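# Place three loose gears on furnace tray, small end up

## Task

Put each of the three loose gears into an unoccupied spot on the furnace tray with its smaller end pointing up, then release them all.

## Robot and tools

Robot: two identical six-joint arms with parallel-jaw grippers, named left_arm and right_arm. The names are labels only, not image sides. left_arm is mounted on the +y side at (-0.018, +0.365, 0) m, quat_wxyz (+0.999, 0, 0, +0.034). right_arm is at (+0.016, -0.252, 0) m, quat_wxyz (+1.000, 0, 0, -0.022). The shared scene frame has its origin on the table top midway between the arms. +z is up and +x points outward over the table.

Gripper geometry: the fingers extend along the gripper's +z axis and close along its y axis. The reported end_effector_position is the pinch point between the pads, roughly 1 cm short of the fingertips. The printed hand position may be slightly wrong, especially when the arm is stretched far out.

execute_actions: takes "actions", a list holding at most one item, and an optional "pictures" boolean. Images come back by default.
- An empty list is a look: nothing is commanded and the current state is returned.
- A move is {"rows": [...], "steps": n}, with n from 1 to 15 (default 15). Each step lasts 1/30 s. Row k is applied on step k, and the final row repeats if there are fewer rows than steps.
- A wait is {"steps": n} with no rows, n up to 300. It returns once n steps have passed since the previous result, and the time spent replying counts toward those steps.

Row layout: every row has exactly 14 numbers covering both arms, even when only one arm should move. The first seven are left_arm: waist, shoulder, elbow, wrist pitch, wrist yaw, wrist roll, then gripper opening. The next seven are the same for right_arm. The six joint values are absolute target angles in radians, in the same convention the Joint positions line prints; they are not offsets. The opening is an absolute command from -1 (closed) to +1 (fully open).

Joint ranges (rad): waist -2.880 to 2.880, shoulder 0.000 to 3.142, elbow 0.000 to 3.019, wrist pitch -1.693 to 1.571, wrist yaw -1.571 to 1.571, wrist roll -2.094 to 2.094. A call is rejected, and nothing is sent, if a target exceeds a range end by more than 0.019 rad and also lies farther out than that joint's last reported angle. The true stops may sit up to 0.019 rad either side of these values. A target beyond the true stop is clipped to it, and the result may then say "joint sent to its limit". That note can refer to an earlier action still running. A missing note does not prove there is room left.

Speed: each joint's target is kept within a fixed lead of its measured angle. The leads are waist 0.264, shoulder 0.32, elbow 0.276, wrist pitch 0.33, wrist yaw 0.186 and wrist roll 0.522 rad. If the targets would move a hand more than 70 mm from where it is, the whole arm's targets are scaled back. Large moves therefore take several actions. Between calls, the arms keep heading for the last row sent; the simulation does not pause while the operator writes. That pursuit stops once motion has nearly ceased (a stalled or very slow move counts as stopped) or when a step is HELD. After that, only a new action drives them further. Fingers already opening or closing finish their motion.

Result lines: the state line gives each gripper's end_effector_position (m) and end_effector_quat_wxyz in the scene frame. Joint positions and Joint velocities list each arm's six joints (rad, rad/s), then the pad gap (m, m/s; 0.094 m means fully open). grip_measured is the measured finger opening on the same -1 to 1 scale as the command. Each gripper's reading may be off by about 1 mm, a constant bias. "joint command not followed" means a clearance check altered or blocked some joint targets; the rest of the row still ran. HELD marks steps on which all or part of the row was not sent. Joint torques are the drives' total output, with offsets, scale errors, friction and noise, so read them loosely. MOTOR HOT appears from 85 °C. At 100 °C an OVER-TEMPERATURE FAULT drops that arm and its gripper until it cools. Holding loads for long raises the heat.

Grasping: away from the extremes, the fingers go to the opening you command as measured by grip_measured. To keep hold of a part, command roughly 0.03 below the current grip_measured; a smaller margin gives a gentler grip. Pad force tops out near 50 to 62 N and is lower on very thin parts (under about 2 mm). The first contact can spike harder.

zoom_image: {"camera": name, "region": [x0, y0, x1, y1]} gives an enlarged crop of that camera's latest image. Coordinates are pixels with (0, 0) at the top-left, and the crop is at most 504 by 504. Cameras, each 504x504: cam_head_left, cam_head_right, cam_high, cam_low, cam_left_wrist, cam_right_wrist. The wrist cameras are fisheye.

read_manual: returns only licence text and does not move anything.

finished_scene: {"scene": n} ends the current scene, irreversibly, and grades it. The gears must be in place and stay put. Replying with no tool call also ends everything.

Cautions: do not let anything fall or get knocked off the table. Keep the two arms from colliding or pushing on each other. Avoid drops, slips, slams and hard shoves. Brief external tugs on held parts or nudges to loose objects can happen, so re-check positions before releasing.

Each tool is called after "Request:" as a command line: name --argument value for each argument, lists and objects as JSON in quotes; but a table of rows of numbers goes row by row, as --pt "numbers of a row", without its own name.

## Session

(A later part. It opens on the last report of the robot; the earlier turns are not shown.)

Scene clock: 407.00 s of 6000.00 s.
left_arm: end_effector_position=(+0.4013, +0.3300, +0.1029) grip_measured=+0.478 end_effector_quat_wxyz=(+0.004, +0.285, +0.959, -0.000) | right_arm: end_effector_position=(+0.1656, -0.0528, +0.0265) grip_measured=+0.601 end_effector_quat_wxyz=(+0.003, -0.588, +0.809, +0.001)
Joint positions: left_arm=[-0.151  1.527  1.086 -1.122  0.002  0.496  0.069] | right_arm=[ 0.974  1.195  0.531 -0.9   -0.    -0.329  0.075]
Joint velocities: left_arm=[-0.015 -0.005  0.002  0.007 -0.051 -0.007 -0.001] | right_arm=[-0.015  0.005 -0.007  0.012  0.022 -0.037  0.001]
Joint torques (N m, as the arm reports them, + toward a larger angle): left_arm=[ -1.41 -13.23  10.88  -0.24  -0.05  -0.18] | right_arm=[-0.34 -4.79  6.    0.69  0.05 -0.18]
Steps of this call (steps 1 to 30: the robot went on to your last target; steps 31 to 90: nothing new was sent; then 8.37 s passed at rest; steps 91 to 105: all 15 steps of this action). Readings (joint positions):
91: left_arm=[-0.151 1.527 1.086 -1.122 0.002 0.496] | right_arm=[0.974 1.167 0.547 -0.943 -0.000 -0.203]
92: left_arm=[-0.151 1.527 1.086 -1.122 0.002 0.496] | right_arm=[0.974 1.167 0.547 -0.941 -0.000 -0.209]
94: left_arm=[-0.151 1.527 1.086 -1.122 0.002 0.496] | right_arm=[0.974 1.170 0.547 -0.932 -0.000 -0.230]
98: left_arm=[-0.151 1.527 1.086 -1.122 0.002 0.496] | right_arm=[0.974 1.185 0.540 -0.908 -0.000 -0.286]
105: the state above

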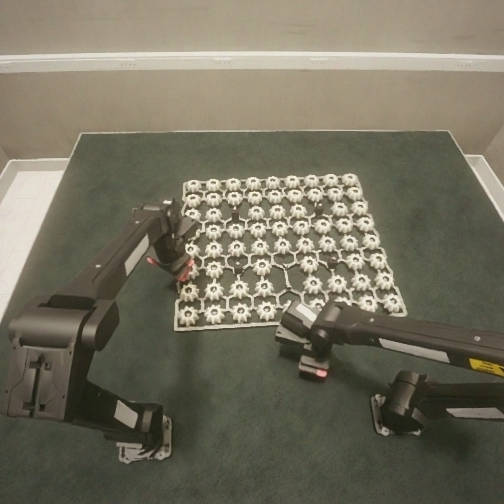

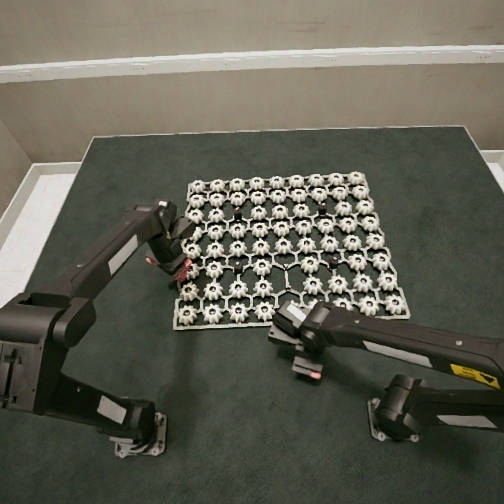

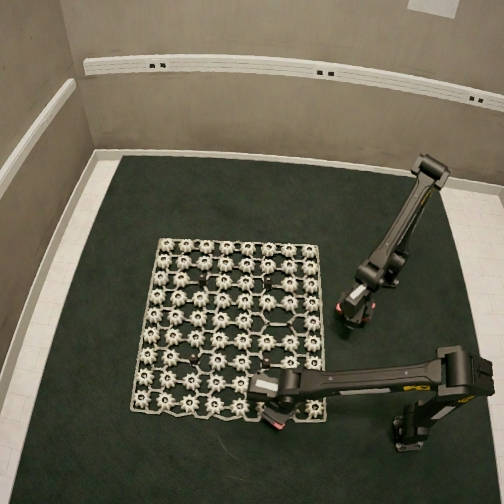

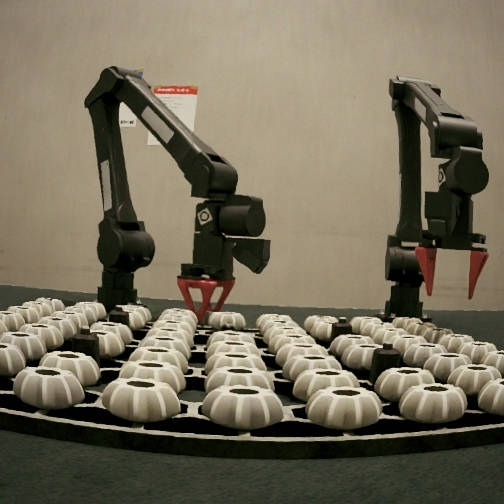

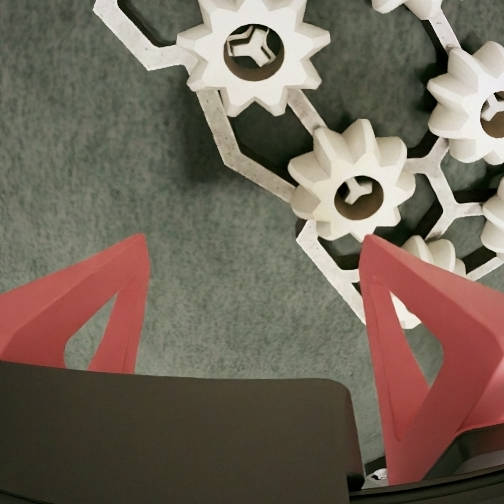

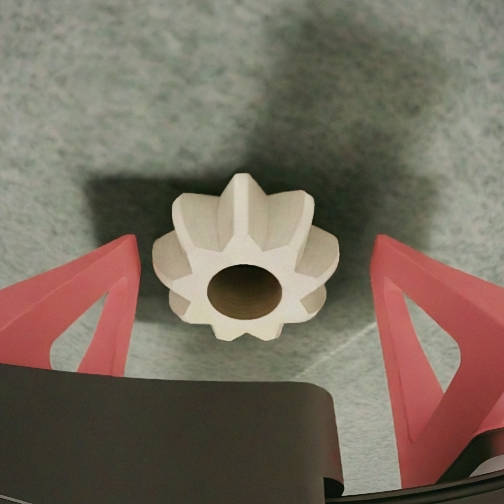

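Request:
execute_actions --actions '[{"rows":[[-0.15,1.525,1.12,-1.13,0,0.485,0.48,0.982,1.22,0.524,-0.887,0,-0.35,0.6],[-0.15,1.525,1.12,-1.13,0,0.485,0.48,0.985,1.226,0.524,-0.887,0,-0.35,0.57],[-0.15,1.525,1.12,-1.13,0,0.485,0.48,0.988,1.231,0.524,-0.887,0,-0.35,0.54],[-0.15,1.525,1.12,-1.13,0,0.485,0.48,0.988,1.235,0.524,-0.887,0,-0.35,0.51],[-0.15,1.525,1.12,-1.13,0,0.485,0.48,0.988,1.235,0.524,-0.887,0,-0.35,0.48],[-0.15,1.525,1.12,-1.13,0,0.485,0.48,0.988,1.235,0.524,-0.887,0,-0.35,0.45],[-0.15,1.525,1.12,-1.13,0,0.485,0.48,0.988,1.235,0.524,-0.887,0,-0.35,0.42],[-0.15,1.525,1.12,-1.13,0,0.485,0.48,0.988,1.235,0.524,-0.887,0,-0.35,0.39],[-0.15,1.525,1.12,-1.13,0,0.485,0.48,0.988,1.235,0.524,-0.887,0,-0.35,0.36],[-0.15,1.525,1.12,-1.13,0,0.485,0.48,0.988,1.235,0.524,-0.887,0,-0.35,0.33],[-0.15,1.525,1.12,-1.13,0,0.485,0.48,0.988,1.235,0.524,-0.887,0,-0.35,0.3],[-0.15,1.525,1.12,-1.13,0,0.485,0.48,0.988,1.235,0.524,-0.887,0,-0.35,0.27],[-0.15,1.525,1.12,-1.13,0,0.485,0.48,0.988,1.235,0.524,-0.887,0,-0.35,0.24],[-0.15,1.525,1.12,-1.13,0,0.485,0.48,0.988,1.235,0.524,-0.887,0,-0.35,0.2],[-0.15,1.525,1.12,-1.13,0,0.485,0.48,0.988,1.235,0.524,-0.887,0,-0.35,0.16]],"steps":15}]' --pictures false

Request:
execute_actions --actions '[{"steps":5}]'

Scene clock: 418.57 s of 6000.00 s.
left_arm: end_effector_position=(+0.4013, +0.3300, +0.1029) grip_measured=+0.478 end_effector_quat_wxyz=(+0.004, +0.285, +0.959, -0.000) | right_arm: end_effector_position=(+0.1629, -0.0535, +0.0213) grip_measured=+0.209 end_effector_quat_wxyz=(-0.007, -0.595, +0.803, -0.002)
Joint positions: left_arm=[-0.151  1.527  1.086 -1.122  0.002  0.496  0.069] | right_arm=[ 0.981  1.219  0.531 -0.899 -0.    -0.34   0.057]
Joint velocities: left_arm=[ 0.015 -0.005  0.002 -0.002  0.022  0.081  0.001] | right_arm=[-0.005 -0.005 -0.017  0.012 -0.037  0.081  0.   ]
Joint torques (N m, as the arm reports them, + toward a larger angle): left_arm=[ -1.34 -13.3   10.85  -0.28  -0.09  -0.18] | right_arm=[ 0.03 -5.12  5.82  0.57  0.07 -0.16]
Steps of this call (steps 1 to 30: the robot went on to your last target; steps 31 to 90: nothing new was sent; then 8.07 s passed at rest; steps 91 to 105: all 15 steps of this action). Readings (joint positions):
91: left_arm=[-0.151 1.527 1.086 -1.122 0.002 0.496] | right_arm=[0.974 1.196 0.531 -0.899 -0.000 -0.339]
92: left_arm=[-0.151 1.527 1.086 -1.122 0.002 0.496] | right_arm=[0.974 1.197 0.531 -0.899 -0.000 -0.339]
94: left_arm=[-0.151 1.527 1.086 -1.122 0.002 0.496] | right_arm=[0.976 1.204 0.531 -0.899 -0.000 -0.339]
98: left_arm=[-0.151 1.527 1.086 -1.122 0.002 0.496] | right_arm=[0.980 1.218 0.531 -0.899 -0.000 -0.339]
105: the state above

Scene clock: 418.73 s of 6000.00 s.
left_arm: end_effector_position=(+0.4013, +0.3300, +0.1029) grip_measured=+0.478 end_effector_quat_wxyz=(+0.004, +0.285, +0.959, -0.000) | right_arm: end_effector_position=(+0.1629, -0.0535, +0.0213) grip_measured=+0.209 end_effector_quat_wxyz=(-0.007, -0.595, +0.803, -0.002)
Joint positions: left_arm=[-0.151  1.527  1.086 -1.122  0.002  0.496  0.069] | right_arm=[ 0.981  1.219  0.531 -0.899 -0.    -0.34   0.057]
Joint velocities: left_arm=[ 0.005 -0.024  0.002 -0.002 -0.007 -0.022  0.001] | right_arm=[ 0.005  0.005 -0.012  0.012 -0.037 -0.022 -0.   ]
Joint torques (N m, as the arm reports them, + toward a larger angle): left_arm=[ -1.21 -13.2   10.91  -0.2   -0.08  -0.17] | right_arm=[-0.06 -5.11  5.82  0.63  0.07 -0.17]
Steps of this call (steps 1 to 5: the robot went on to your last target). Readings (joint positions):
1: left_arm=[-0.151 1.527 1.086 -1.122 0.002 0.496] | right_arm=[0.981 1.219 0.531 -0.899 -0.000 -0.340]
2: left_arm=[-0.151 1.527 1.086 -1.122 0.002 0.496] | right_arm=[0.981 1.219 0.531 -0.899 -0.000 -0.340]
4: left_arm=[-0.151 1.527 1.086 -1.122 0.002 0.496] | right_arm=[0.981 1.219 0.531 -0.899 -0.000 -0.340]
5: the state above

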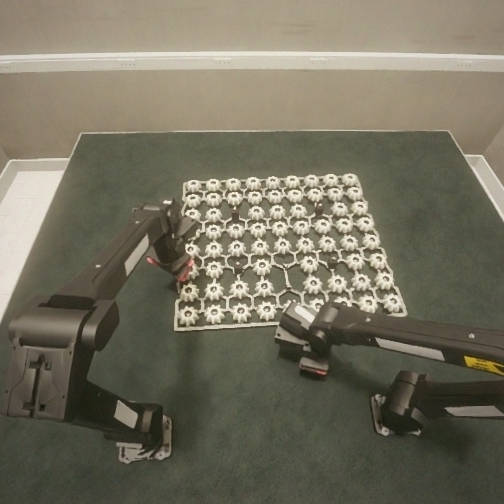

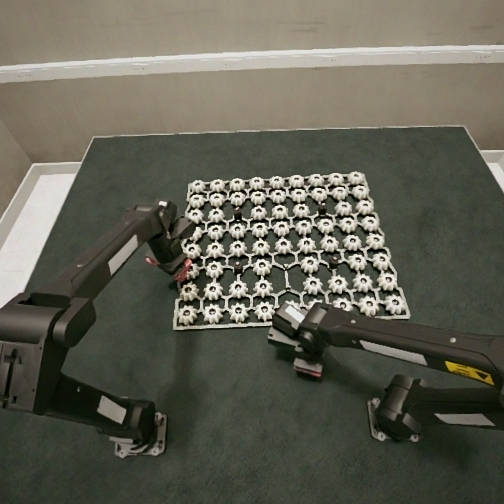

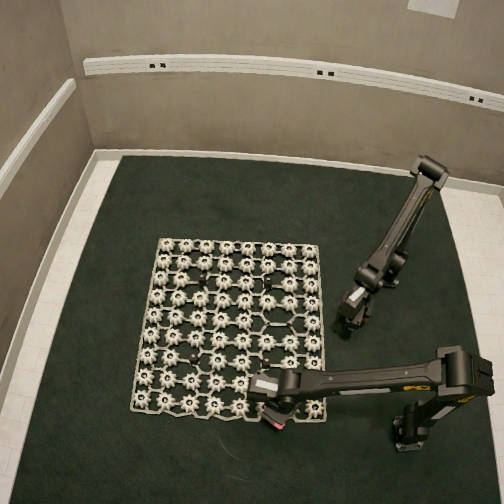

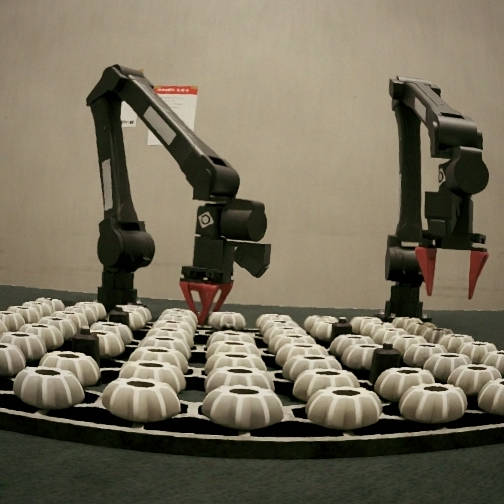

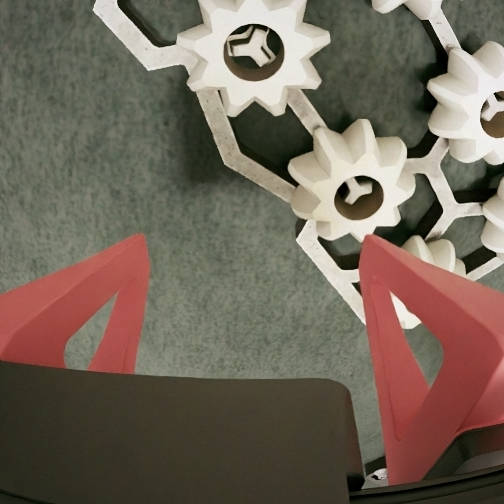

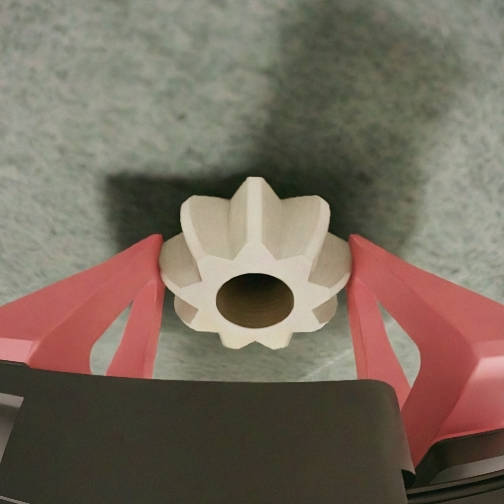

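Request:
execute_actions --actions '[{"rows":[[-0.15,1.525,1.12,-1.13,0,0.485,0.48,0.982,1.212,0.545,-0.905,0,-0.34,0.16],[-0.15,1.525,1.12,-1.13,0,0.485,0.48,0.982,1.205,0.555,-0.915,0,-0.34,0.16],[-0.15,1.525,1.12,-1.13,0,0.485,0.48,0.982,1.197,0.566,-0.93,0,-0.34,0.16],[-0.15,1.525,1.12,-1.13,0,0.485,0.48,0.982,1.188,0.578,-0.948,0,-0.34,0.16],[-0.15,1.525,1.12,-1.13,0,0.485,0.48,0.981,1.178,0.591,-0.968,0,-0.335,0.16],[-0.15,1.525,1.12,-1.13,0,0.485,0.48,0.98,1.168,0.605,-0.99,0,-0.33,0.16],[-0.15,1.525,1.12,-1.13,0,0.485,0.48,0.978,1.158,0.619,-1.013,0,-0.325,0.16],[-0.15,1.525,1.12,-1.13,0,0.485,0.48,0.975,1.148,0.633,-1.036,0,-0.32,0.16],[-0.15,1.525,1.12,-1.13,0,0.485,0.48,0.972,1.139,0.647,-1.059,0,-0.315,0.16],[-0.15,1.525,1.12,-1.13,0,0.485,0.48,0.968,1.131,0.661,-1.081,0,-0.31,0.16],[-0.15,1.525,1.12,-1.13,0,0.485,0.48,0.964,1.125,0.675,-1.101,0,-0.305,0.16],[-0.15,1.525,1.12,-1.13,0,0.485,0.48,0.959,1.122,0.69,-1.119,0,-0.3,0.16],[-0.15,1.525,1.12,-1.13,0,0.485,0.48,0.953,1.123,0.706,-1.135,0,-0.295,0.16],[-0.15,1.525,1.12,-1.13,0,0.485,0.48,0.946,1.128,0.724,-1.149,0,-0.29,0.16],[-0.15,1.525,1.12,-1.13,0,0.485,0.48,0.937,1.137,0.744,-1.161,0,-0.285,0.16]],"steps":15}]' --pictures false

Request:
execute_actions --actions '[{"rows":[[-0.15,1.525,1.12,-1.13,0,0.485,0.48,0.926,1.151,0.767,-1.17,0,-0.28,0.16],[-0.15,1.525,1.12,-1.13,0,0.485,0.48,0.913,1.169,0.792,-1.177,0,-0.274,0.16],[-0.15,1.525,1.12,-1.13,0,0.485,0.48,0.898,1.19,0.819,-1.183,0,-0.268,0.16],[-0.15,1.525,1.12,-1.13,0,0.485,0.48,0.882,1.214,0.848,-1.188,0,-0.262,0.16],[-0.15,1.525,1.12,-1.13,0,0.485,0.48,0.864,1.24,0.878,-1.192,0,-0.255,0.16],[-0.15,1.525,1.12,-1.13,0,0.485,0.48,0.845,1.268,0.909,-1.196,0,-0.248,0.16],[-0.15,1.525,1.12,-1.13,0,0.485,0.48,0.825,1.297,0.94,-1.199,0,-0.241,0.16],[-0.15,1.525,1.12,-1.13,0,0.485,0.48,0.805,1.326,0.971,-1.202,0,-0.234,0.16],[-0.15,1.525,1.12,-1.13,0,0.485,0.48,0.785,1.355,1.002,-1.205,0,-0.227,0.16],[-0.15,1.525,1.12,-1.13,0,0.485,0.48,0.765,1.384,1.032,-1.208,0,-0.22,0.16],[-0.15,1.525,1.12,-1.13,0,0.485,0.48,0.745,1.412,1.061,-1.21,0,-0.213,0.16],[-0.15,1.525,1.12,-1.13,0,0.485,0.48,0.726,1.439,1.088,-1.212,0,-0.207,0.16],[-0.15,1.525,1.12,-1.13,0,0.485,0.48,0.708,1.464,1.113,-1.214,0,-0.201,0.16],[-0.15,1.525,1.12,-1.13,0,0.485,0.48,0.692,1.487,1.136,-1.216,0,-0.196,0.16],[-0.15,1.525,1.12,-1.13,0,0.485,0.48,0.677,1.507,1.156,-1.218,0,-0.191,0.16]],"steps":15}]' --pictures false

Request:
execute_actions --actions '[{"rows":[[-0.15,1.525,1.12,-1.13,0,0.485,0.48,0.665,1.524,1.174,-1.219,0,-0.187,0.16],[-0.15,1.525,1.12,-1.13,0,0.485,0.48,0.655,1.538,1.188,-1.22,0,-0.184,0.16],[-0.15,1.525,1.12,-1.13,0,0.485,0.48,0.647,1.549,1.199,-1.221,0,-0.181,0.16],[-0.15,1.525,1.12,-1.13,0,0.485,0.48,0.641,1.557,1.207,-1.222,0,-0.179,0.16],[-0.15,1.525,1.12,-1.13,0,0.485,0.48,0.637,1.562,1.212,-1.222,0,-0.178,0.16],[-0.15,1.525,1.12,-1.13,0,0.485,0.48,0.635,1.565,1.215,-1.222,0,-0.178,0.16]],"steps":15}]'

Scene clock: 446.67 s of 6000.00 s.
left_arm: end_effector_position=(+0.4013, +0.3300, +0.1029) grip_measured=+0.478 end_effector_quat_wxyz=(+0.004, +0.285, +0.959, -0.000) | right_arm: end_effector_position=(+0.1697, -0.0524, +0.0769) grip_measured=+0.209 end_effector_quat_wxyz=(-0.022, -0.577, +0.816, -0.006)
Joint positions: left_arm=[-0.151  1.527  1.086 -1.122  0.002  0.496  0.069] | right_arm=[ 0.962  1.142  0.649 -1.123 -0.    -0.314  0.057]
Joint velocities: left_arm=[-0.015 -0.005 -0.007 -0.007  0.022  0.022 -0.   ] | right_arm=[-0.2   -0.015  0.593 -0.442  0.007  0.139  0.   ]
Joint torques (N m, as the arm reports them, + toward a larger angle): left_arm=[ -1.44 -13.35  10.87  -0.22  -0.07  -0.18] | right_arm=[-1.66 -6.92 11.36 -0.16  0.06  0.09]
Steps of this call (steps 1 to 15: the robot went on to your last target; steps 16 to 90: nothing new was sent; then 24.43 s passed at rest; steps 91 to 105: all 15 steps of this action). Readings (joint positions):
91: left_arm=[-0.151 1.527 1.086 -1.122 0.002 0.496] | right_arm=[0.981 1.219 0.531 -0.899 -0.000 -0.340]
92: left_arm=[-0.151 1.527 1.086 -1.122 0.002 0.496] | right_arm=[0.981 1.219 0.531 -0.899 -0.000 -0.340]
94: left_arm=[-0.151 1.527 1.086 -1.122 0.002 0.496] | right_arm=[0.981 1.218 0.531 -0.910 -0.000 -0.340]
98: left_arm=[-0.151 1.527 1.086 -1.122 0.002 0.496] | right_arm=[0.981 1.197 0.542 -0.984 -0.000 -0.337]
105: the state above

Scene clock: 447.17 s of 6000.00 s.
left_arm: end_effector_position=(+0.4013, +0.3300, +0.1029) grip_measured=+0.478 end_effector_quat_wxyz=(+0.004, +0.285, +0.959, -0.000) | right_arm: end_effector_position=(+0.3277, -0.0067, +0.1231) grip_measured=+0.209 end_effector_quat_wxyz=(-0.008, -0.433, +0.902, -0.002)
Joint positions: left_arm=[-0.151  1.527  1.086 -1.122  0.002  0.496  0.069] | right_arm=[ 0.713  1.459  1.068 -1.197 -0.    -0.227  0.057]
Joint velocities: left_arm=[-0.005 -0.015  0.002 -0.002  0.007 -0.007 -0.001] | right_arm=[-0.542  0.728  0.657 -0.042 -0.051  0.168 -0.001]
Joint torques (N m, as the arm reports them, + toward a larger angle): left_arm=[ -1.39 -13.13  10.87  -0.22  -0.07  -0.2 ] | right_arm=[ -0.64 -12.24  10.91  -0.47   0.09   0.06]
Steps of this call (steps 1 to 15: all 15 steps of this action). Readings (joint positions):
1: left_arm=[-0.151 1.527 1.086 -1.122 0.002 0.496] | right_arm=[0.954 1.142 0.670 -1.136 -0.000 -0.310]
2: left_arm=[-0.151 1.527 1.086 -1.122 0.002 0.496] | right_arm=[0.945 1.143 0.690 -1.147 -0.000 -0.305]
4: left_arm=[-0.151 1.527 1.086 -1.122 0.002 0.496] | right_arm=[0.921 1.157 0.737 -1.166 -0.000 -0.295]
8: left_arm=[-0.151 1.527 1.086 -1.122 0.002 0.496] | right_arm=[0.853 1.248 0.858 -1.187 -0.000 -0.272]
15: the state above

Scene clock: 447.67 s of 6000.00 s.
left_arm: end_effector_position=(+0.4013, +0.3300, +0.1029) grip_measured=+0.478 end_effector_quat_wxyz=(+0.004, +0.285, +0.959, -0.000) | right_arm: end_effector_position=(+0.3715, -0.0175, +0.1138) grip_measured=+0.209 end_effector_quat_wxyz=(-0.022, -0.377, +0.926, -0.004)
Joint positions: left_arm=[-0.151  1.527  1.086 -1.122  0.002  0.496  0.069] | right_arm=[ 0.629  1.559  1.153 -1.21  -0.    -0.19   0.057]
Joint velocities: left_arm=[-0.005 -0.024 -0.012 -0.007  0.051 -0.125  0.   ] | right_arm=[ 0.005 -0.005 -0.017  0.012  0.007 -0.007 -0.001]
Joint torques (N m, as the arm reports them, + toward a larger angle): left_arm=[ -1.3  -13.28  10.88  -0.26  -0.07  -0.18] | right_arm=[ -0.12 -13.47  11.87  -0.36   0.09   0.07]
Steps of this call (steps 1 to 15: all 15 steps of this action). Readings (joint positions):
1: left_arm=[-0.151 1.527 1.086 -1.122 0.002 0.496] | right_arm=[0.695 1.483 1.090 -1.198 -0.000 -0.221]
2: left_arm=[-0.151 1.527 1.086 -1.122 0.002 0.496] | right_arm=[0.679 1.503 1.108 -1.199 -0.000 -0.216]
4: left_arm=[-0.151 1.527 1.086 -1.122 0.002 0.496] | right_arm=[0.653 1.534 1.136 -1.201 -0.000 -0.207]
8: left_arm=[-0.151 1.527 1.086 -1.122 0.002 0.496] | right_arm=[0.628 1.558 1.153 -1.204 -0.000 -0.195]
15: the state above

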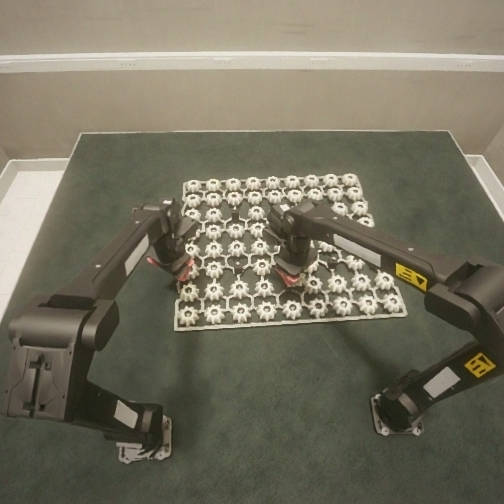

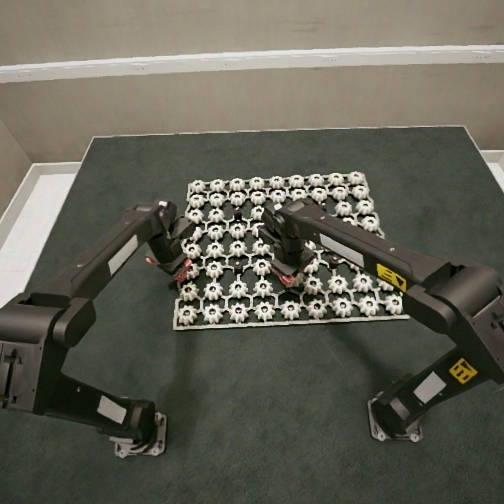

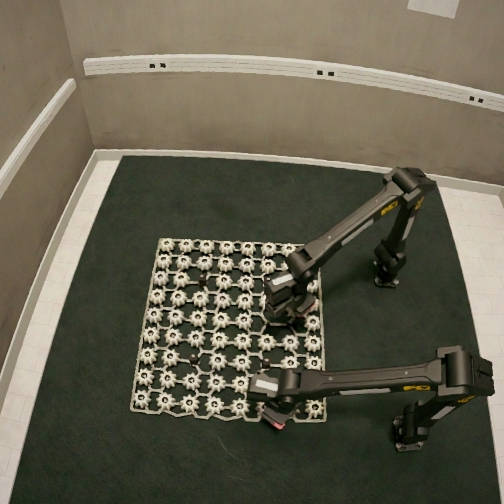

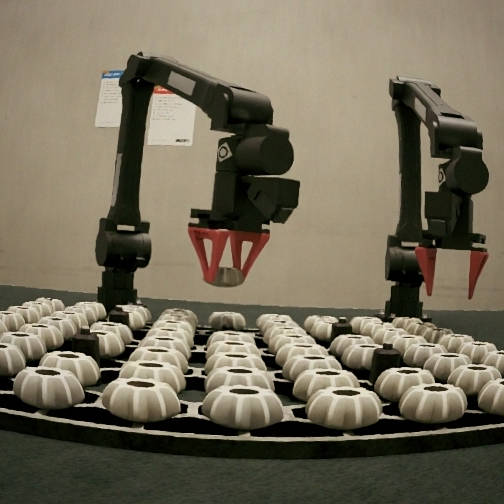

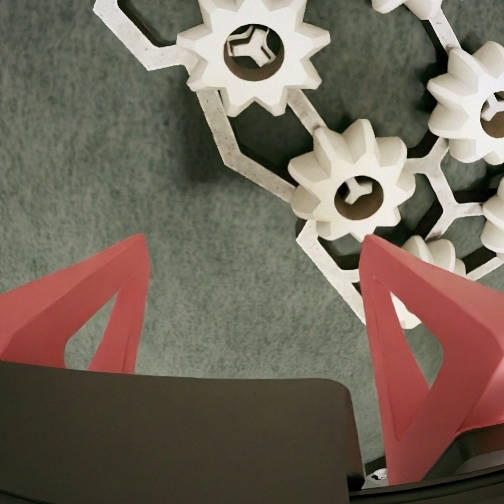

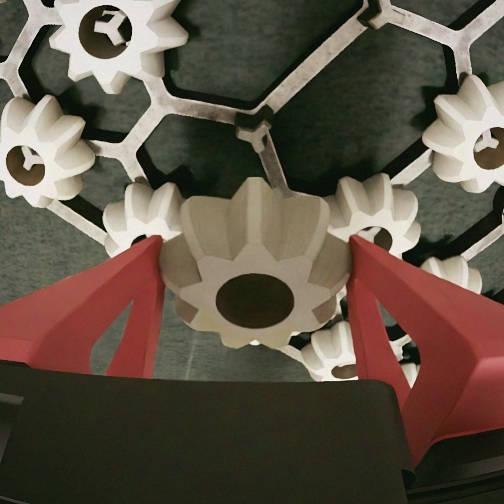

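Request:
zoom_image --camera "cam_right_wrist" --region '[185, 55, 325, 195]'

Region (185, 55, 325, 195) of cam_right_wrist's 504x504 image, scaled by 3.600, with more detail than that image has.

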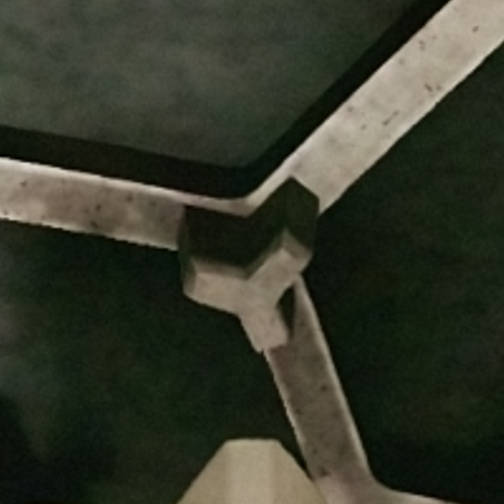

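Request:
execute_actions --actions '[{"rows":[[-0.15,1.525,1.12,-1.13,0,0.485,0.48,0.637,1.57,1.17,-1.2,0,-0.185,0.16],[-0.15,1.525,1.12,-1.13,0,0.485,0.48,0.639,1.574,1.153,-1.19,0,-0.185,0.16],[-0.15,1.525,1.12,-1.13,0,0.485,0.48,0.641,1.578,1.148,-1.177,0,-0.185,0.16],[-0.15,1.525,1.12,-1.13,0,0.485,0.48,0.642,1.583,1.143,-1.162,0,-0.185,0.16],[-0.15,1.525,1.12,-1.13,0,0.485,0.48,0.642,1.588,1.137,-1.145,0,-0.185,0.16],[-0.15,1.525,1.12,-1.13,0,0.485,0.48,0.642,1.593,1.131,-1.127,0,-0.185,0.16],[-0.15,1.525,1.12,-1.13,0,0.485,0.48,0.642,1.598,1.125,-1.109,0,-0.185,0.16],[-0.15,1.525,1.12,-1.13,0,0.485,0.48,0.642,1.603,1.119,-1.091,0,-0.185,0.16],[-0.15,1.525,1.12,-1.13,0,0.485,0.48,0.642,1.608,1.113,-1.073,0,-0.185,0.16],[-0.15,1.525,1.12,-1.13,0,0.485,0.48,0.642,1.612,1.107,-1.056,0,-0.185,0.16],[-0.15,1.525,1.12,-1.13,0,0.485,0.48,0.642,1.616,1.101,-1.04,0,-0.185,0.16],[-0.15,1.525,1.12,-1.13,0,0.485,0.48,0.642,1.619,1.096,-1.026,0,-0.185,0.16],[-0.15,1.525,1.12,-1.13,0,0.485,0.48,0.642,1.622,1.091,-1.015,0,-0.185,0.16],[-0.15,1.525,1.12,-1.13,0,0.485,0.48,0.642,1.624,1.087,-1.007,0,-0.185,0.16],[-0.15,1.525,1.12,-1.13,0,0.485,0.48,0.642,1.625,1.085,-1.002,0,-0.185,0.16]],"steps":15}]' --pictures false

Request:
execute_actions --actions '[{"steps":12}]' --pictures false

Scene clock: 474.23 s of 6000.00 s.
left_arm: end_effector_position=(+0.4013, +0.3300, +0.1029) grip_measured=+0.478 end_effector_quat_wxyz=(+0.004, +0.285, +0.959, -0.000) | right_arm: end_effector_position=(+0.3834, -0.0066, +0.0712) grip_measured=+0.209 end_effector_quat_wxyz=(+0.011, -0.379, +0.925, +0.002)
Joint positions: left_arm=[-0.151  1.527  1.086 -1.122  0.002  0.496  0.069] | right_arm=[ 0.635  1.608  1.09  -1.029 -0.    -0.189  0.057]
Joint velocities: left_arm=[-0.005 -0.015  0.007 -0.007 -0.037  0.022 -0.001] | right_arm=[ 0.005  0.151 -0.164  0.276  0.007 -0.051 -0.001]
Joint torques (N m, as the arm reports them, + toward a larger angle): left_arm=[ -1.3  -13.36  10.88  -0.25  -0.07  -0.17] | right_arm=[ -0.03 -14.     7.47   0.6    0.08  -0.01]
Steps of this call (steps 1 to 15: the robot went on to your last target; steps 16 to 90: nothing new was sent; then 23.07 s passed at rest; steps 91 to 105: all 15 steps of this action). Readings (joint positions):
91: left_arm=[-0.151 1.527 1.086 -1.122 0.002 0.496] | right_arm=[0.629 1.559 1.153 -1.210 -0.000 -0.189]
92: left_arm=[-0.151 1.527 1.086 -1.122 0.002 0.496] | right_arm=[0.629 1.559 1.153 -1.208 -0.000 -0.189]
94: left_arm=[-0.151 1.527 1.086 -1.122 0.002 0.496] | right_arm=[0.630 1.559 1.150 -1.195 -0.000 -0.189]
98: left_arm=[-0.151 1.527 1.086 -1.122 0.002 0.496] | right_arm=[0.633 1.567 1.134 -1.135 -0.000 -0.189]
105: the state above

Scene clock: 474.63 s of 6000.00 s.
left_arm: end_effector_position=(+0.4013, +0.3300, +0.1029) grip_measured=+0.478 end_effector_quat_wxyz=(+0.004, +0.285, +0.959, -0.000) | right_arm: end_effector_position=(+0.3820, -0.0076, +0.0633) grip_measured=+0.209 end_effector_quat_wxyz=(+0.009, -0.379, +0.925, +0.002)
Joint positions: left_arm=[-0.151  1.527  1.086 -1.122  0.002  0.496  0.069] | right_arm=[ 0.635  1.618  1.078 -1.013 -0.    -0.189  0.057]
Joint velocities: left_arm=[ 0.005  0.005  0.002 -0.022 -0.051 -0.007  0.   ] | right_arm=[-0.005 -0.015 -0.017  0.012  0.007  0.022  0.   ]
Joint torques (N m, as the arm reports them, + toward a larger angle): left_arm=[ -1.02 -13.28  10.85  -0.28  -0.07  -0.18] | right_arm=[ -0.07 -14.15   7.51   0.68   0.08  -0.01]
Steps of this call (steps 1 to 12: the robot went on to your last target). Readings (joint positions):
1: left_arm=[-0.151 1.527 1.086 -1.122 0.002 0.496] | right_arm=[0.635 1.613 1.085 -1.023 -0.000 -0.189]
2: left_arm=[-0.151 1.527 1.086 -1.122 0.002 0.496] | right_arm=[0.635 1.616 1.082 -1.019 -0.000 -0.189]
4: left_arm=[-0.151 1.527 1.086 -1.122 0.002 0.496] | right_arm=[0.635 1.618 1.079 -1.017 -0.000 -0.189]
8: left_arm=[-0.151 1.527 1.086 -1.122 0.002 0.496] | right_arm=[0.635 1.618 1.078 -1.014 -0.000 -0.189]
12: the state above

Request:
execute_actions --actions '[{"rows":[[-0.15,1.525,1.12,-1.13,0,0.485,0.48,0.642,1.636,1.085,-1.001,0,-0.185,0.16],[-0.15,1.525,1.12,-1.13,0,0.485,0.48,0.642,1.642,1.085,-1.0,0,-0.185,0.16],[-0.15,1.525,1.12,-1.13,0,0.485,0.48,0.642,1.647,1.085,-0.999,0,-0.185,0.16],[-0.15,1.525,1.12,-1.13,0,0.485,0.48,0.642,1.651,1.085,-0.998,0,-0.185,0.16],[-0.15,1.525,1.12,-1.13,0,0.485,0.48,0.642,1.655,1.085,-0.997,0,-0.185,0.16],[-0.15,1.525,1.12,-1.13,0,0.485,0.48,0.642,1.659,1.085,-0.995,0,-0.185,0.16],[-0.15,1.525,1.12,-1.13,0,0.485,0.48,0.642,1.662,1.085,-0.994,0,-0.185,0.16],[-0.15,1.525,1.12,-1.13,0,0.485,0.48,0.642,1.665,1.085,-0.993,0,-0.185,0.16],[-0.15,1.525,1.12,-1.13,0,0.485,0.48,0.642,1.668,1.085,-0.992,0,-0.185,0.16]],"steps":15}]'

Scene clock: 482.10 s of 6000.00 s.
left_arm: end_effector_position=(+0.4013, +0.3300, +0.1029) grip_measured=+0.478 end_effector_quat_wxyz=(+0.004, +0.285, +0.959, -0.000) | right_arm: end_effector_position=(+0.3816, -0.0078, +0.0476) grip_measured=+0.209 end_effector_quat_wxyz=(-0.005, -0.379, +0.925, -0.001)
Joint positions: left_arm=[-0.151  1.527  1.086 -1.122  0.002  0.496  0.069] | right_arm=[ 0.635  1.656  1.078 -1.004 -0.    -0.189  0.057]
Joint velocities: left_arm=[-0.015 -0.005 -0.002 -0.017  0.007 -0.051  0.   ] | right_arm=[-0.005  0.005 -0.032  0.007  0.022 -0.051 -0.001]
Joint torques (N m, as the arm reports them, + toward a larger angle): left_arm=[ -1.38 -13.17  10.9   -0.26  -0.07  -0.18] | right_arm=[ -0.09 -13.86   7.31   0.61   0.09  -0.01]
Steps of this call (steps 1 to 30: the robot went on to your last target; steps 31 to 90: nothing new was sent; then 3.97 s passed at rest; steps 91 to 105: all 15 steps of this action). Readings (joint positions):
91: left_arm=[-0.151 1.527 1.086 -1.122 0.002 0.496] | right_arm=[0.635 1.618 1.078 -1.013 -0.000 -0.189]
92: left_arm=[-0.151 1.527 1.086 -1.122 0.002 0.496] | right_arm=[0.635 1.619 1.078 -1.013 -0.000 -0.189]
94: left_arm=[-0.151 1.527 1.086 -1.122 0.002 0.496] | right_arm=[0.635 1.621 1.078 -1.012 -0.000 -0.189]
98: left_arm=[-0.151 1.527 1.086 -1.122 0.002 0.496] | right_arm=[0.635 1.637 1.078 -1.007 -0.000 -0.189]
105: the state above

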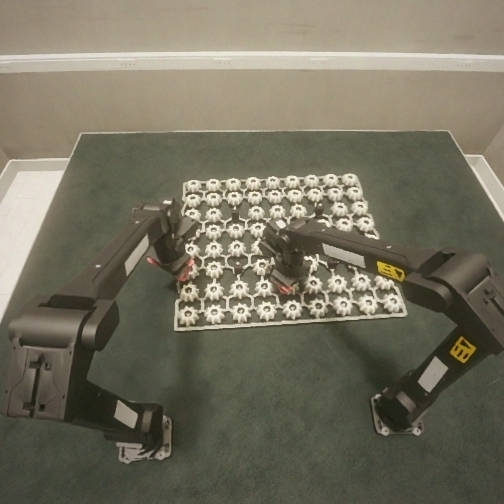

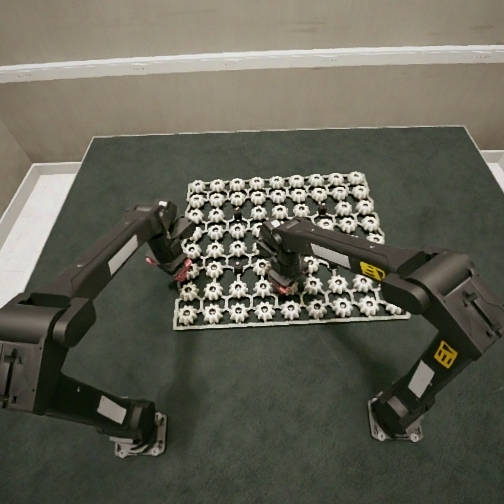

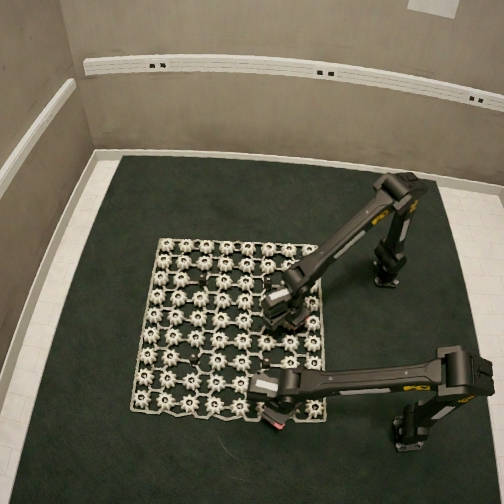

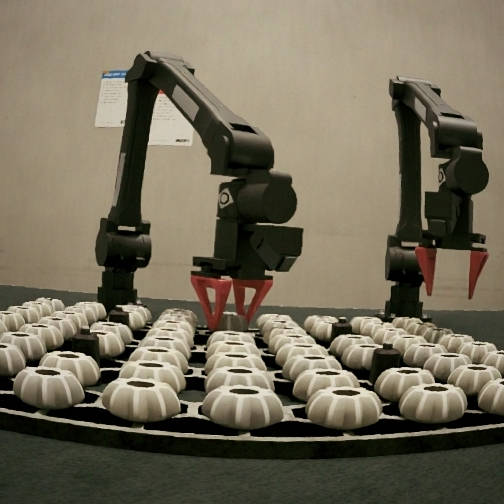

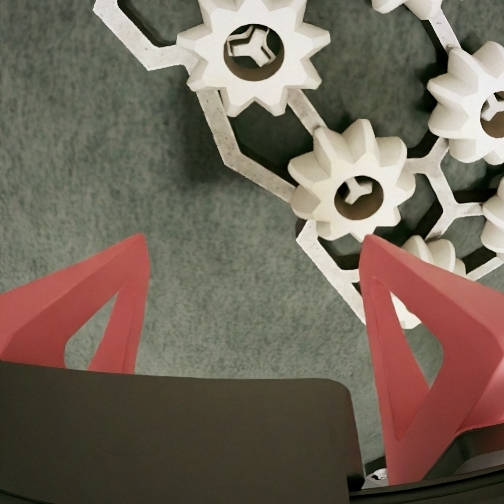

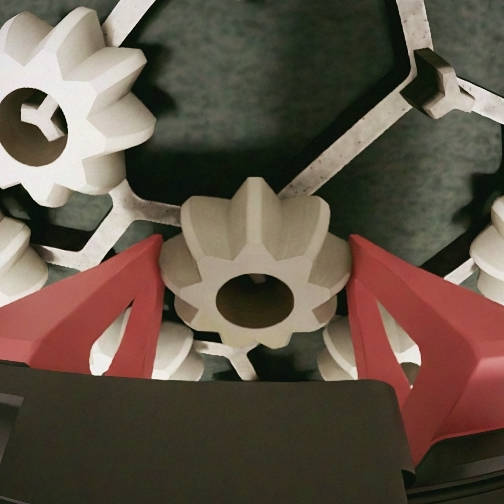

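Request:
execute_actions --actions '[{"rows":[[-0.15,1.525,1.12,-1.13,0,0.485,0.48,0.642,1.675,1.085,-0.991,0,-0.185,0.16],[-0.15,1.525,1.12,-1.13,0,0.485,0.48,0.642,1.68,1.085,-0.99,0,-0.185,0.16],[-0.15,1.525,1.12,-1.13,0,0.485,0.48,0.642,1.684,1.085,-0.989,0,-0.185,0.16],[-0.15,1.525,1.12,-1.13,0,0.485,0.48,0.642,1.688,1.085,-0.988,0,-0.185,0.16],[-0.15,1.525,1.12,-1.13,0,0.485,0.48,0.642,1.692,1.085,-0.987,0,-0.185,0.16],[-0.15,1.525,1.12,-1.13,0,0.485,0.48,0.642,1.695,1.085,-0.986,0,-0.185,0.16],[-0.15,1.525,1.12,-1.13,0,0.485,0.48,0.642,1.698,1.085,-0.986,0,-0.185,0.16]],"steps":15}]'

Scene clock: 487.93 s of 6000.00 s.
left_arm: end_effector_position=(+0.4013, +0.3300, +0.1029) grip_measured=+0.478 end_effector_quat_wxyz=(+0.004, +0.285, +0.959, -0.000) | right_arm: end_effector_position=(+0.3820, -0.0076, +0.0405) grip_measured=+0.209 end_effector_quat_wxyz=(-0.010, -0.379, +0.925, -0.002)
Joint positions: left_arm=[-0.151  1.527  1.086 -1.122  0.002  0.496  0.069] | right_arm=[ 0.635  1.673  1.078 -0.996 -0.    -0.189  0.057]
Joint velocities: left_arm=[ 0.005 -0.024 -0.012  0.007  0.037 -0.11   0.001] | right_arm=[ 0.005  0.005 -0.007 -0.012 -0.037  0.037 -0.001]
Joint torques (N m, as the arm reports them, + toward a larger angle): left_arm=[ -1.27 -13.2   10.8   -0.27  -0.05  -0.18] | right_arm=[  0.02 -12.92   7.25   0.56   0.09  -0.01]
Steps of this call (steps 1 to 15: the robot went on to your last target; steps 16 to 90: nothing new was sent; then 2.33 s passed at rest; steps 91 to 105: all 15 steps of this action). Readings (joint positions):
91: left_arm=[-0.151 1.527 1.086 -1.122 0.002 0.496] | right_arm=[0.635 1.656 1.078 -1.003 -0.000 -0.189]
92: left_arm=[-0.151 1.527 1.086 -1.122 0.002 0.496] | right_arm=[0.635 1.657 1.078 -1.003 -0.000 -0.189]
94: left_arm=[-0.151 1.527 1.086 -1.122 0.002 0.496] | right_arm=[0.635 1.659 1.078 -1.001 -0.000 -0.189]
98: left_arm=[-0.151 1.527 1.086 -1.122 0.002 0.496] | right_arm=[0.635 1.673 1.078 -0.997 -0.000 -0.189]
105: the state above

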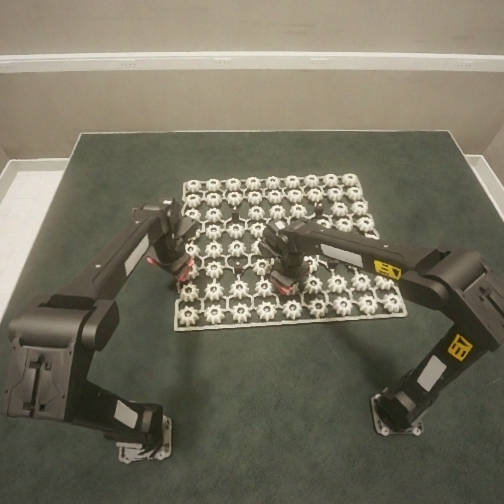

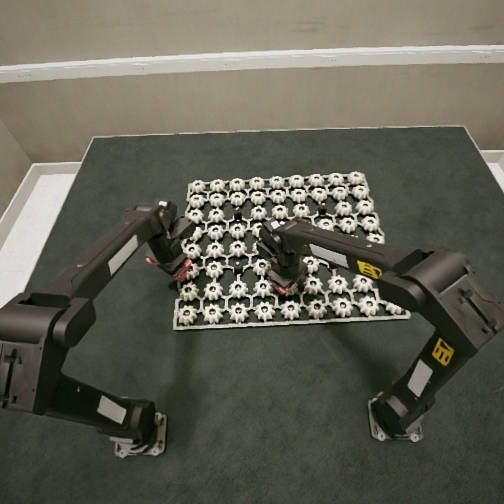

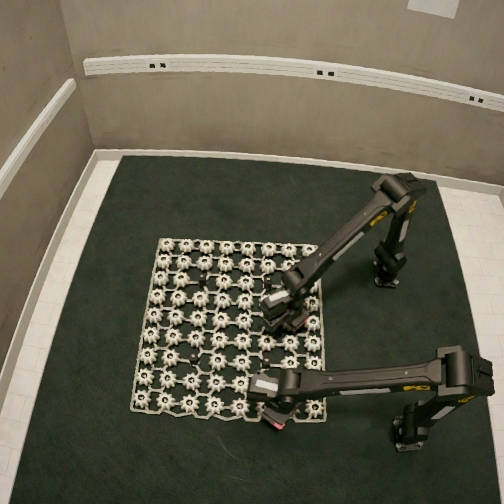

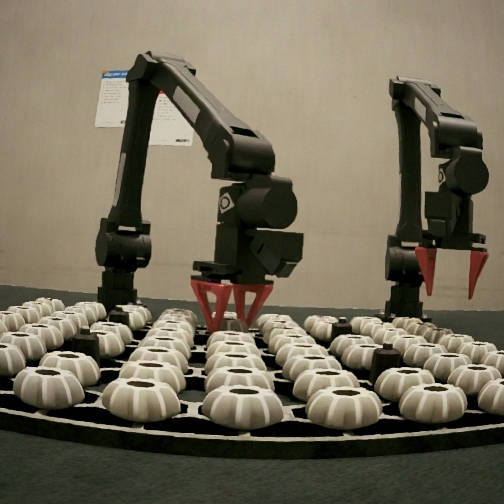

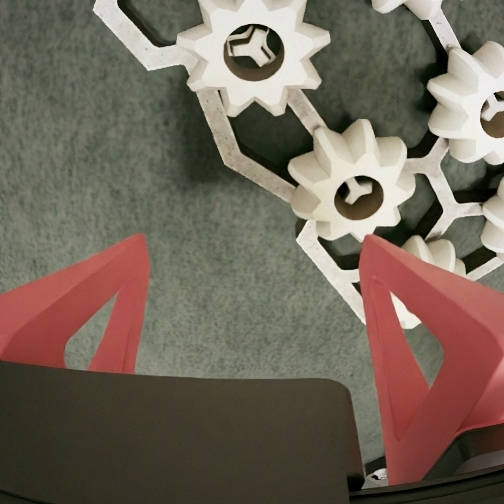

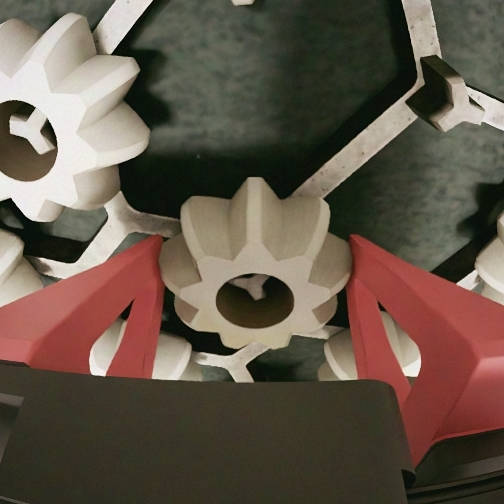

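Seated. Release and lift.

Request:
execute_actions --actions '[{"rows":[[-0.15,1.525,1.12,-1.13,0,0.485,0.48,0.638,1.68,1.085,-0.99,0,-0.185,0.16],[-0.15,1.525,1.12,-1.13,0,0.485,0.48,0.638,1.674,1.085,-0.99,0,-0.185,0.19],[-0.15,1.525,1.12,-1.13,0,0.485,0.48,0.638,1.674,1.085,-0.99,0,-0.185,0.22],[-0.15,1.525,1.12,-1.13,0,0.485,0.48,0.638,1.674,1.085,-0.99,0,-0.185,0.25],[-0.15,1.525,1.12,-1.13,0,0.485,0.48,0.638,1.674,1.085,-0.99,0,-0.185,0.3],[-0.15,1.525,1.12,-1.13,0,0.485,0.48,0.638,1.674,1.085,-0.99,0,-0.185,0.36],[-0.15,1.525,1.12,-1.13,0,0.485,0.48,0.638,1.674,1.085,-0.99,0,-0.185,0.42],[-0.15,1.525,1.12,-1.13,0,0.485,0.48,0.638,1.674,1.085,-0.99,0,-0.185,0.48],[-0.15,1.525,1.12,-1.13,0,0.485,0.48,0.638,1.674,1.085,-0.995,0,-0.185,0.48],[-0.15,1.525,1.12,-1.13,0,0.485,0.48,0.638,1.665,1.085,-1.002,0,-0.185,0.48],[-0.15,1.525,1.12,-1.13,0,0.485,0.48,0.638,1.655,1.085,-1.006,0,-0.185,0.48],[-0.15,1.525,1.12,-1.13,0,0.485,0.48,0.638,1.645,1.085,-1.01,0,-0.185,0.48],[-0.15,1.525,1.12,-1.13,0,0.485,0.48,0.638,1.635,1.085,-1.014,0,-0.185,0.48],[-0.15,1.525,1.12,-1.13,0,0.485,0.48,0.638,1.625,1.085,-1.018,0,-0.185,0.48],[-0.15,1.525,1.12,-1.13,0,0.485,0.48,0.638,1.615,1.085,-1.022,0,-0.185,0.48]],"steps":15}]' --pictures false

Request:
execute_actions --actions '[{"rows":[[-0.15,1.525,1.12,-1.13,0,0.485,0.48,0.638,1.605,1.085,-1.026,0,-0.185,0.48],[-0.15,1.525,1.12,-1.13,0,0.485,0.48,0.638,1.595,1.085,-1.03,0,-0.185,0.48],[-0.15,1.525,1.12,-1.13,0,0.485,0.48,0.638,1.585,1.085,-1.034,0,-0.185,0.48],[-0.15,1.525,1.12,-1.13,0,0.485,0.48,0.638,1.575,1.085,-1.038,0,-0.185,0.48],[-0.15,1.525,1.12,-1.13,0,0.485,0.48,0.638,1.565,1.085,-1.042,0,-0.185,0.48],[-0.15,1.525,1.12,-1.13,0,0.485,0.48,0.638,1.557,1.085,-1.046,0,-0.185,0.48],[-0.15,1.525,1.12,-1.13,0,0.485,0.48,0.638,1.55,1.085,-1.05,0,-0.185,0.48]],"steps":13}]'

Scene clock: 504.23 s of 6000.00 s.
left_arm: end_effector_position=(+0.4013, +0.3300, +0.1029) grip_measured=+0.478 end_effector_quat_wxyz=(+0.004, +0.285, +0.959, -0.000) | right_arm: end_effector_position=(+0.3812, -0.0081, +0.0457) grip_measured=+0.479 end_effector_quat_wxyz=(-0.008, -0.379, +0.925, -0.001)
Joint positions: left_arm=[-0.151  1.527  1.086 -1.122  0.002  0.496  0.069] | right_arm=[ 0.635  1.661  1.078 -1.004 -0.    -0.189  0.069]
Joint velocities: left_arm=[-0.005 -0.005 -0.007 -0.012 -0.051  0.007 -0.   ] | right_arm=[-0.005 -0.21   0.012 -0.085  0.022  0.022 -0.001]
Joint torques (N m, as the arm reports them, + toward a larger angle): left_arm=[ -1.26 -13.05  10.84  -0.26  -0.07  -0.17] | right_arm=[ -0.32 -17.96   7.38  -0.24   0.09  -0.01]
Steps of this call (steps 1 to 15: the robot went on to your last target; steps 16 to 90: nothing new was sent; then 12.80 s passed at rest; steps 91 to 105: all 15 steps of this action). Readings (joint positions):
91: left_arm=[-0.151 1.527 1.086 -1.122 0.002 0.496] | right_arm=[0.635 1.673 1.078 -0.996 -0.000 -0.189]
92: left_arm=[-0.151 1.527 1.086 -1.122 0.002 0.496] | right_arm=[0.635 1.673 1.078 -0.996 -0.000 -0.189]
94: left_arm=[-0.151 1.527 1.086 -1.122 0.002 0.496] | right_arm=[0.635 1.673 1.078 -0.996 -0.000 -0.189]
98: left_arm=[-0.151 1.527 1.086 -1.122 0.002 0.496] | right_arm=[0.635 1.673 1.078 -0.996 -0.000 -0.189]
105: the state above

Scene clock: 504.67 s of 6000.00 s.
left_arm: end_effector_position=(+0.4013, +0.3300, +0.1029) grip_measured=+0.478 end_effector_quat_wxyz=(+0.004, +0.285, +0.959, -0.000) | right_arm: end_effector_position=(+0.3800, -0.0089, +0.0930) grip_measured=+0.479 end_effector_quat_wxyz=(+0.031, -0.379, +0.925, +0.007)
Joint positions: left_arm=[-0.151  1.527  1.086 -1.122  0.002  0.496  0.069] | right_arm=[ 0.635  1.547  1.078 -1.038 -0.    -0.189  0.069]
Joint velocities: left_arm=[-0.005 -0.005  0.017 -0.022  0.007  0.022 -0.001] | right_arm=[ 0.015 -0.005 -0.007  0.002  0.081 -0.037 -0.001]
Joint torques (N m, as the arm reports them, + toward a larger angle): left_arm=[ -1.54 -13.36  10.83  -0.19  -0.07  -0.19] | right_arm=[ -0.35 -13.84   8.03  -0.12   0.09  -0.01]
Steps of this call (steps 1 to 13: all 13 steps of this action). Readings (joint positions):
1: left_arm=[-0.151 1.527 1.086 -1.122 0.002 0.496] | right_arm=[0.635 1.653 1.078 -1.008 -0.000 -0.189]
2: left_arm=[-0.151 1.527 1.086 -1.122 0.002 0.496] | right_arm=[0.635 1.643 1.078 -1.012 -0.000 -0.189]
4: left_arm=[-0.151 1.527 1.086 -1.122 0.002 0.496] | right_arm=[0.635 1.620 1.078 -1.019 -0.000 -0.189]
8: left_arm=[-0.151 1.527 1.086 -1.122 0.002 0.496] | right_arm=[0.635 1.569 1.078 -1.034 -0.000 -0.189]
13: the state above

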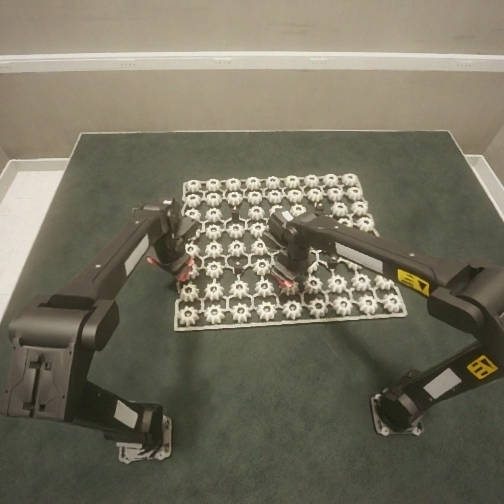

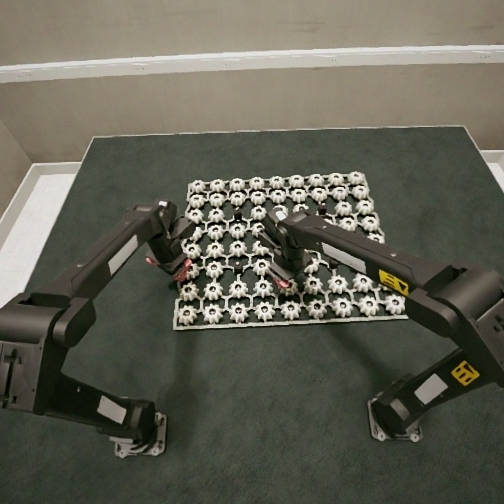

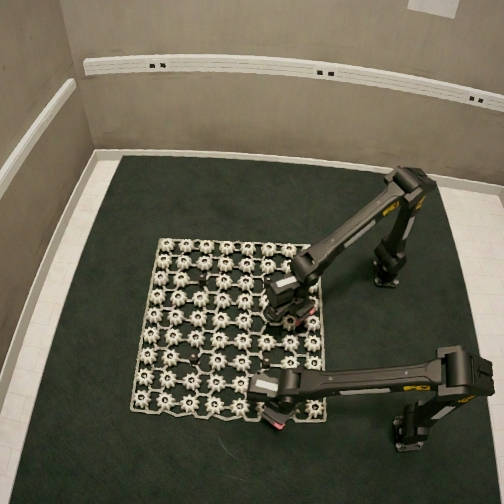

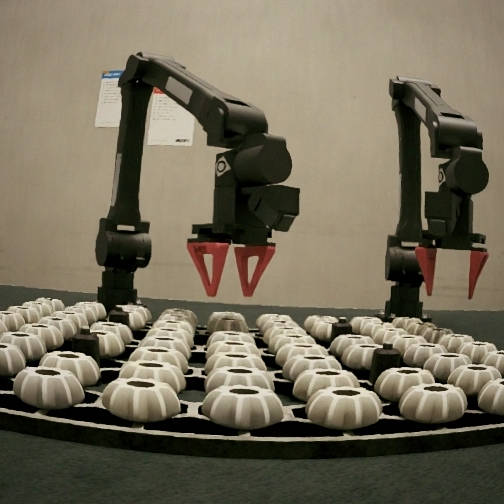

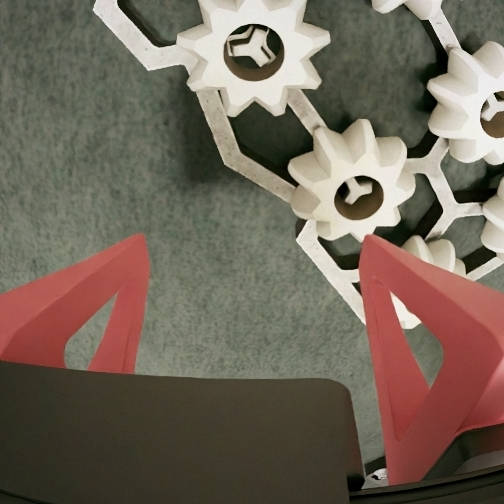

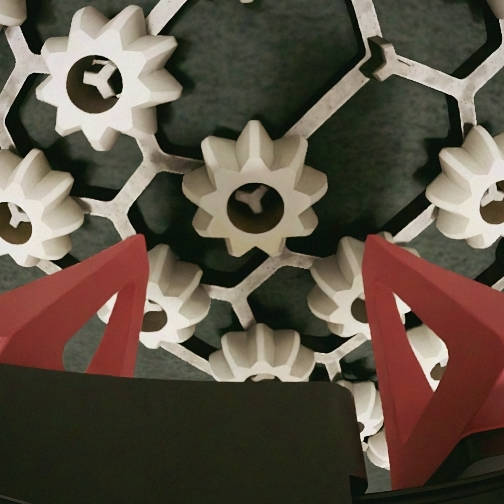

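Request:
finished_scene --scene 1

The scene is finished: the task was done.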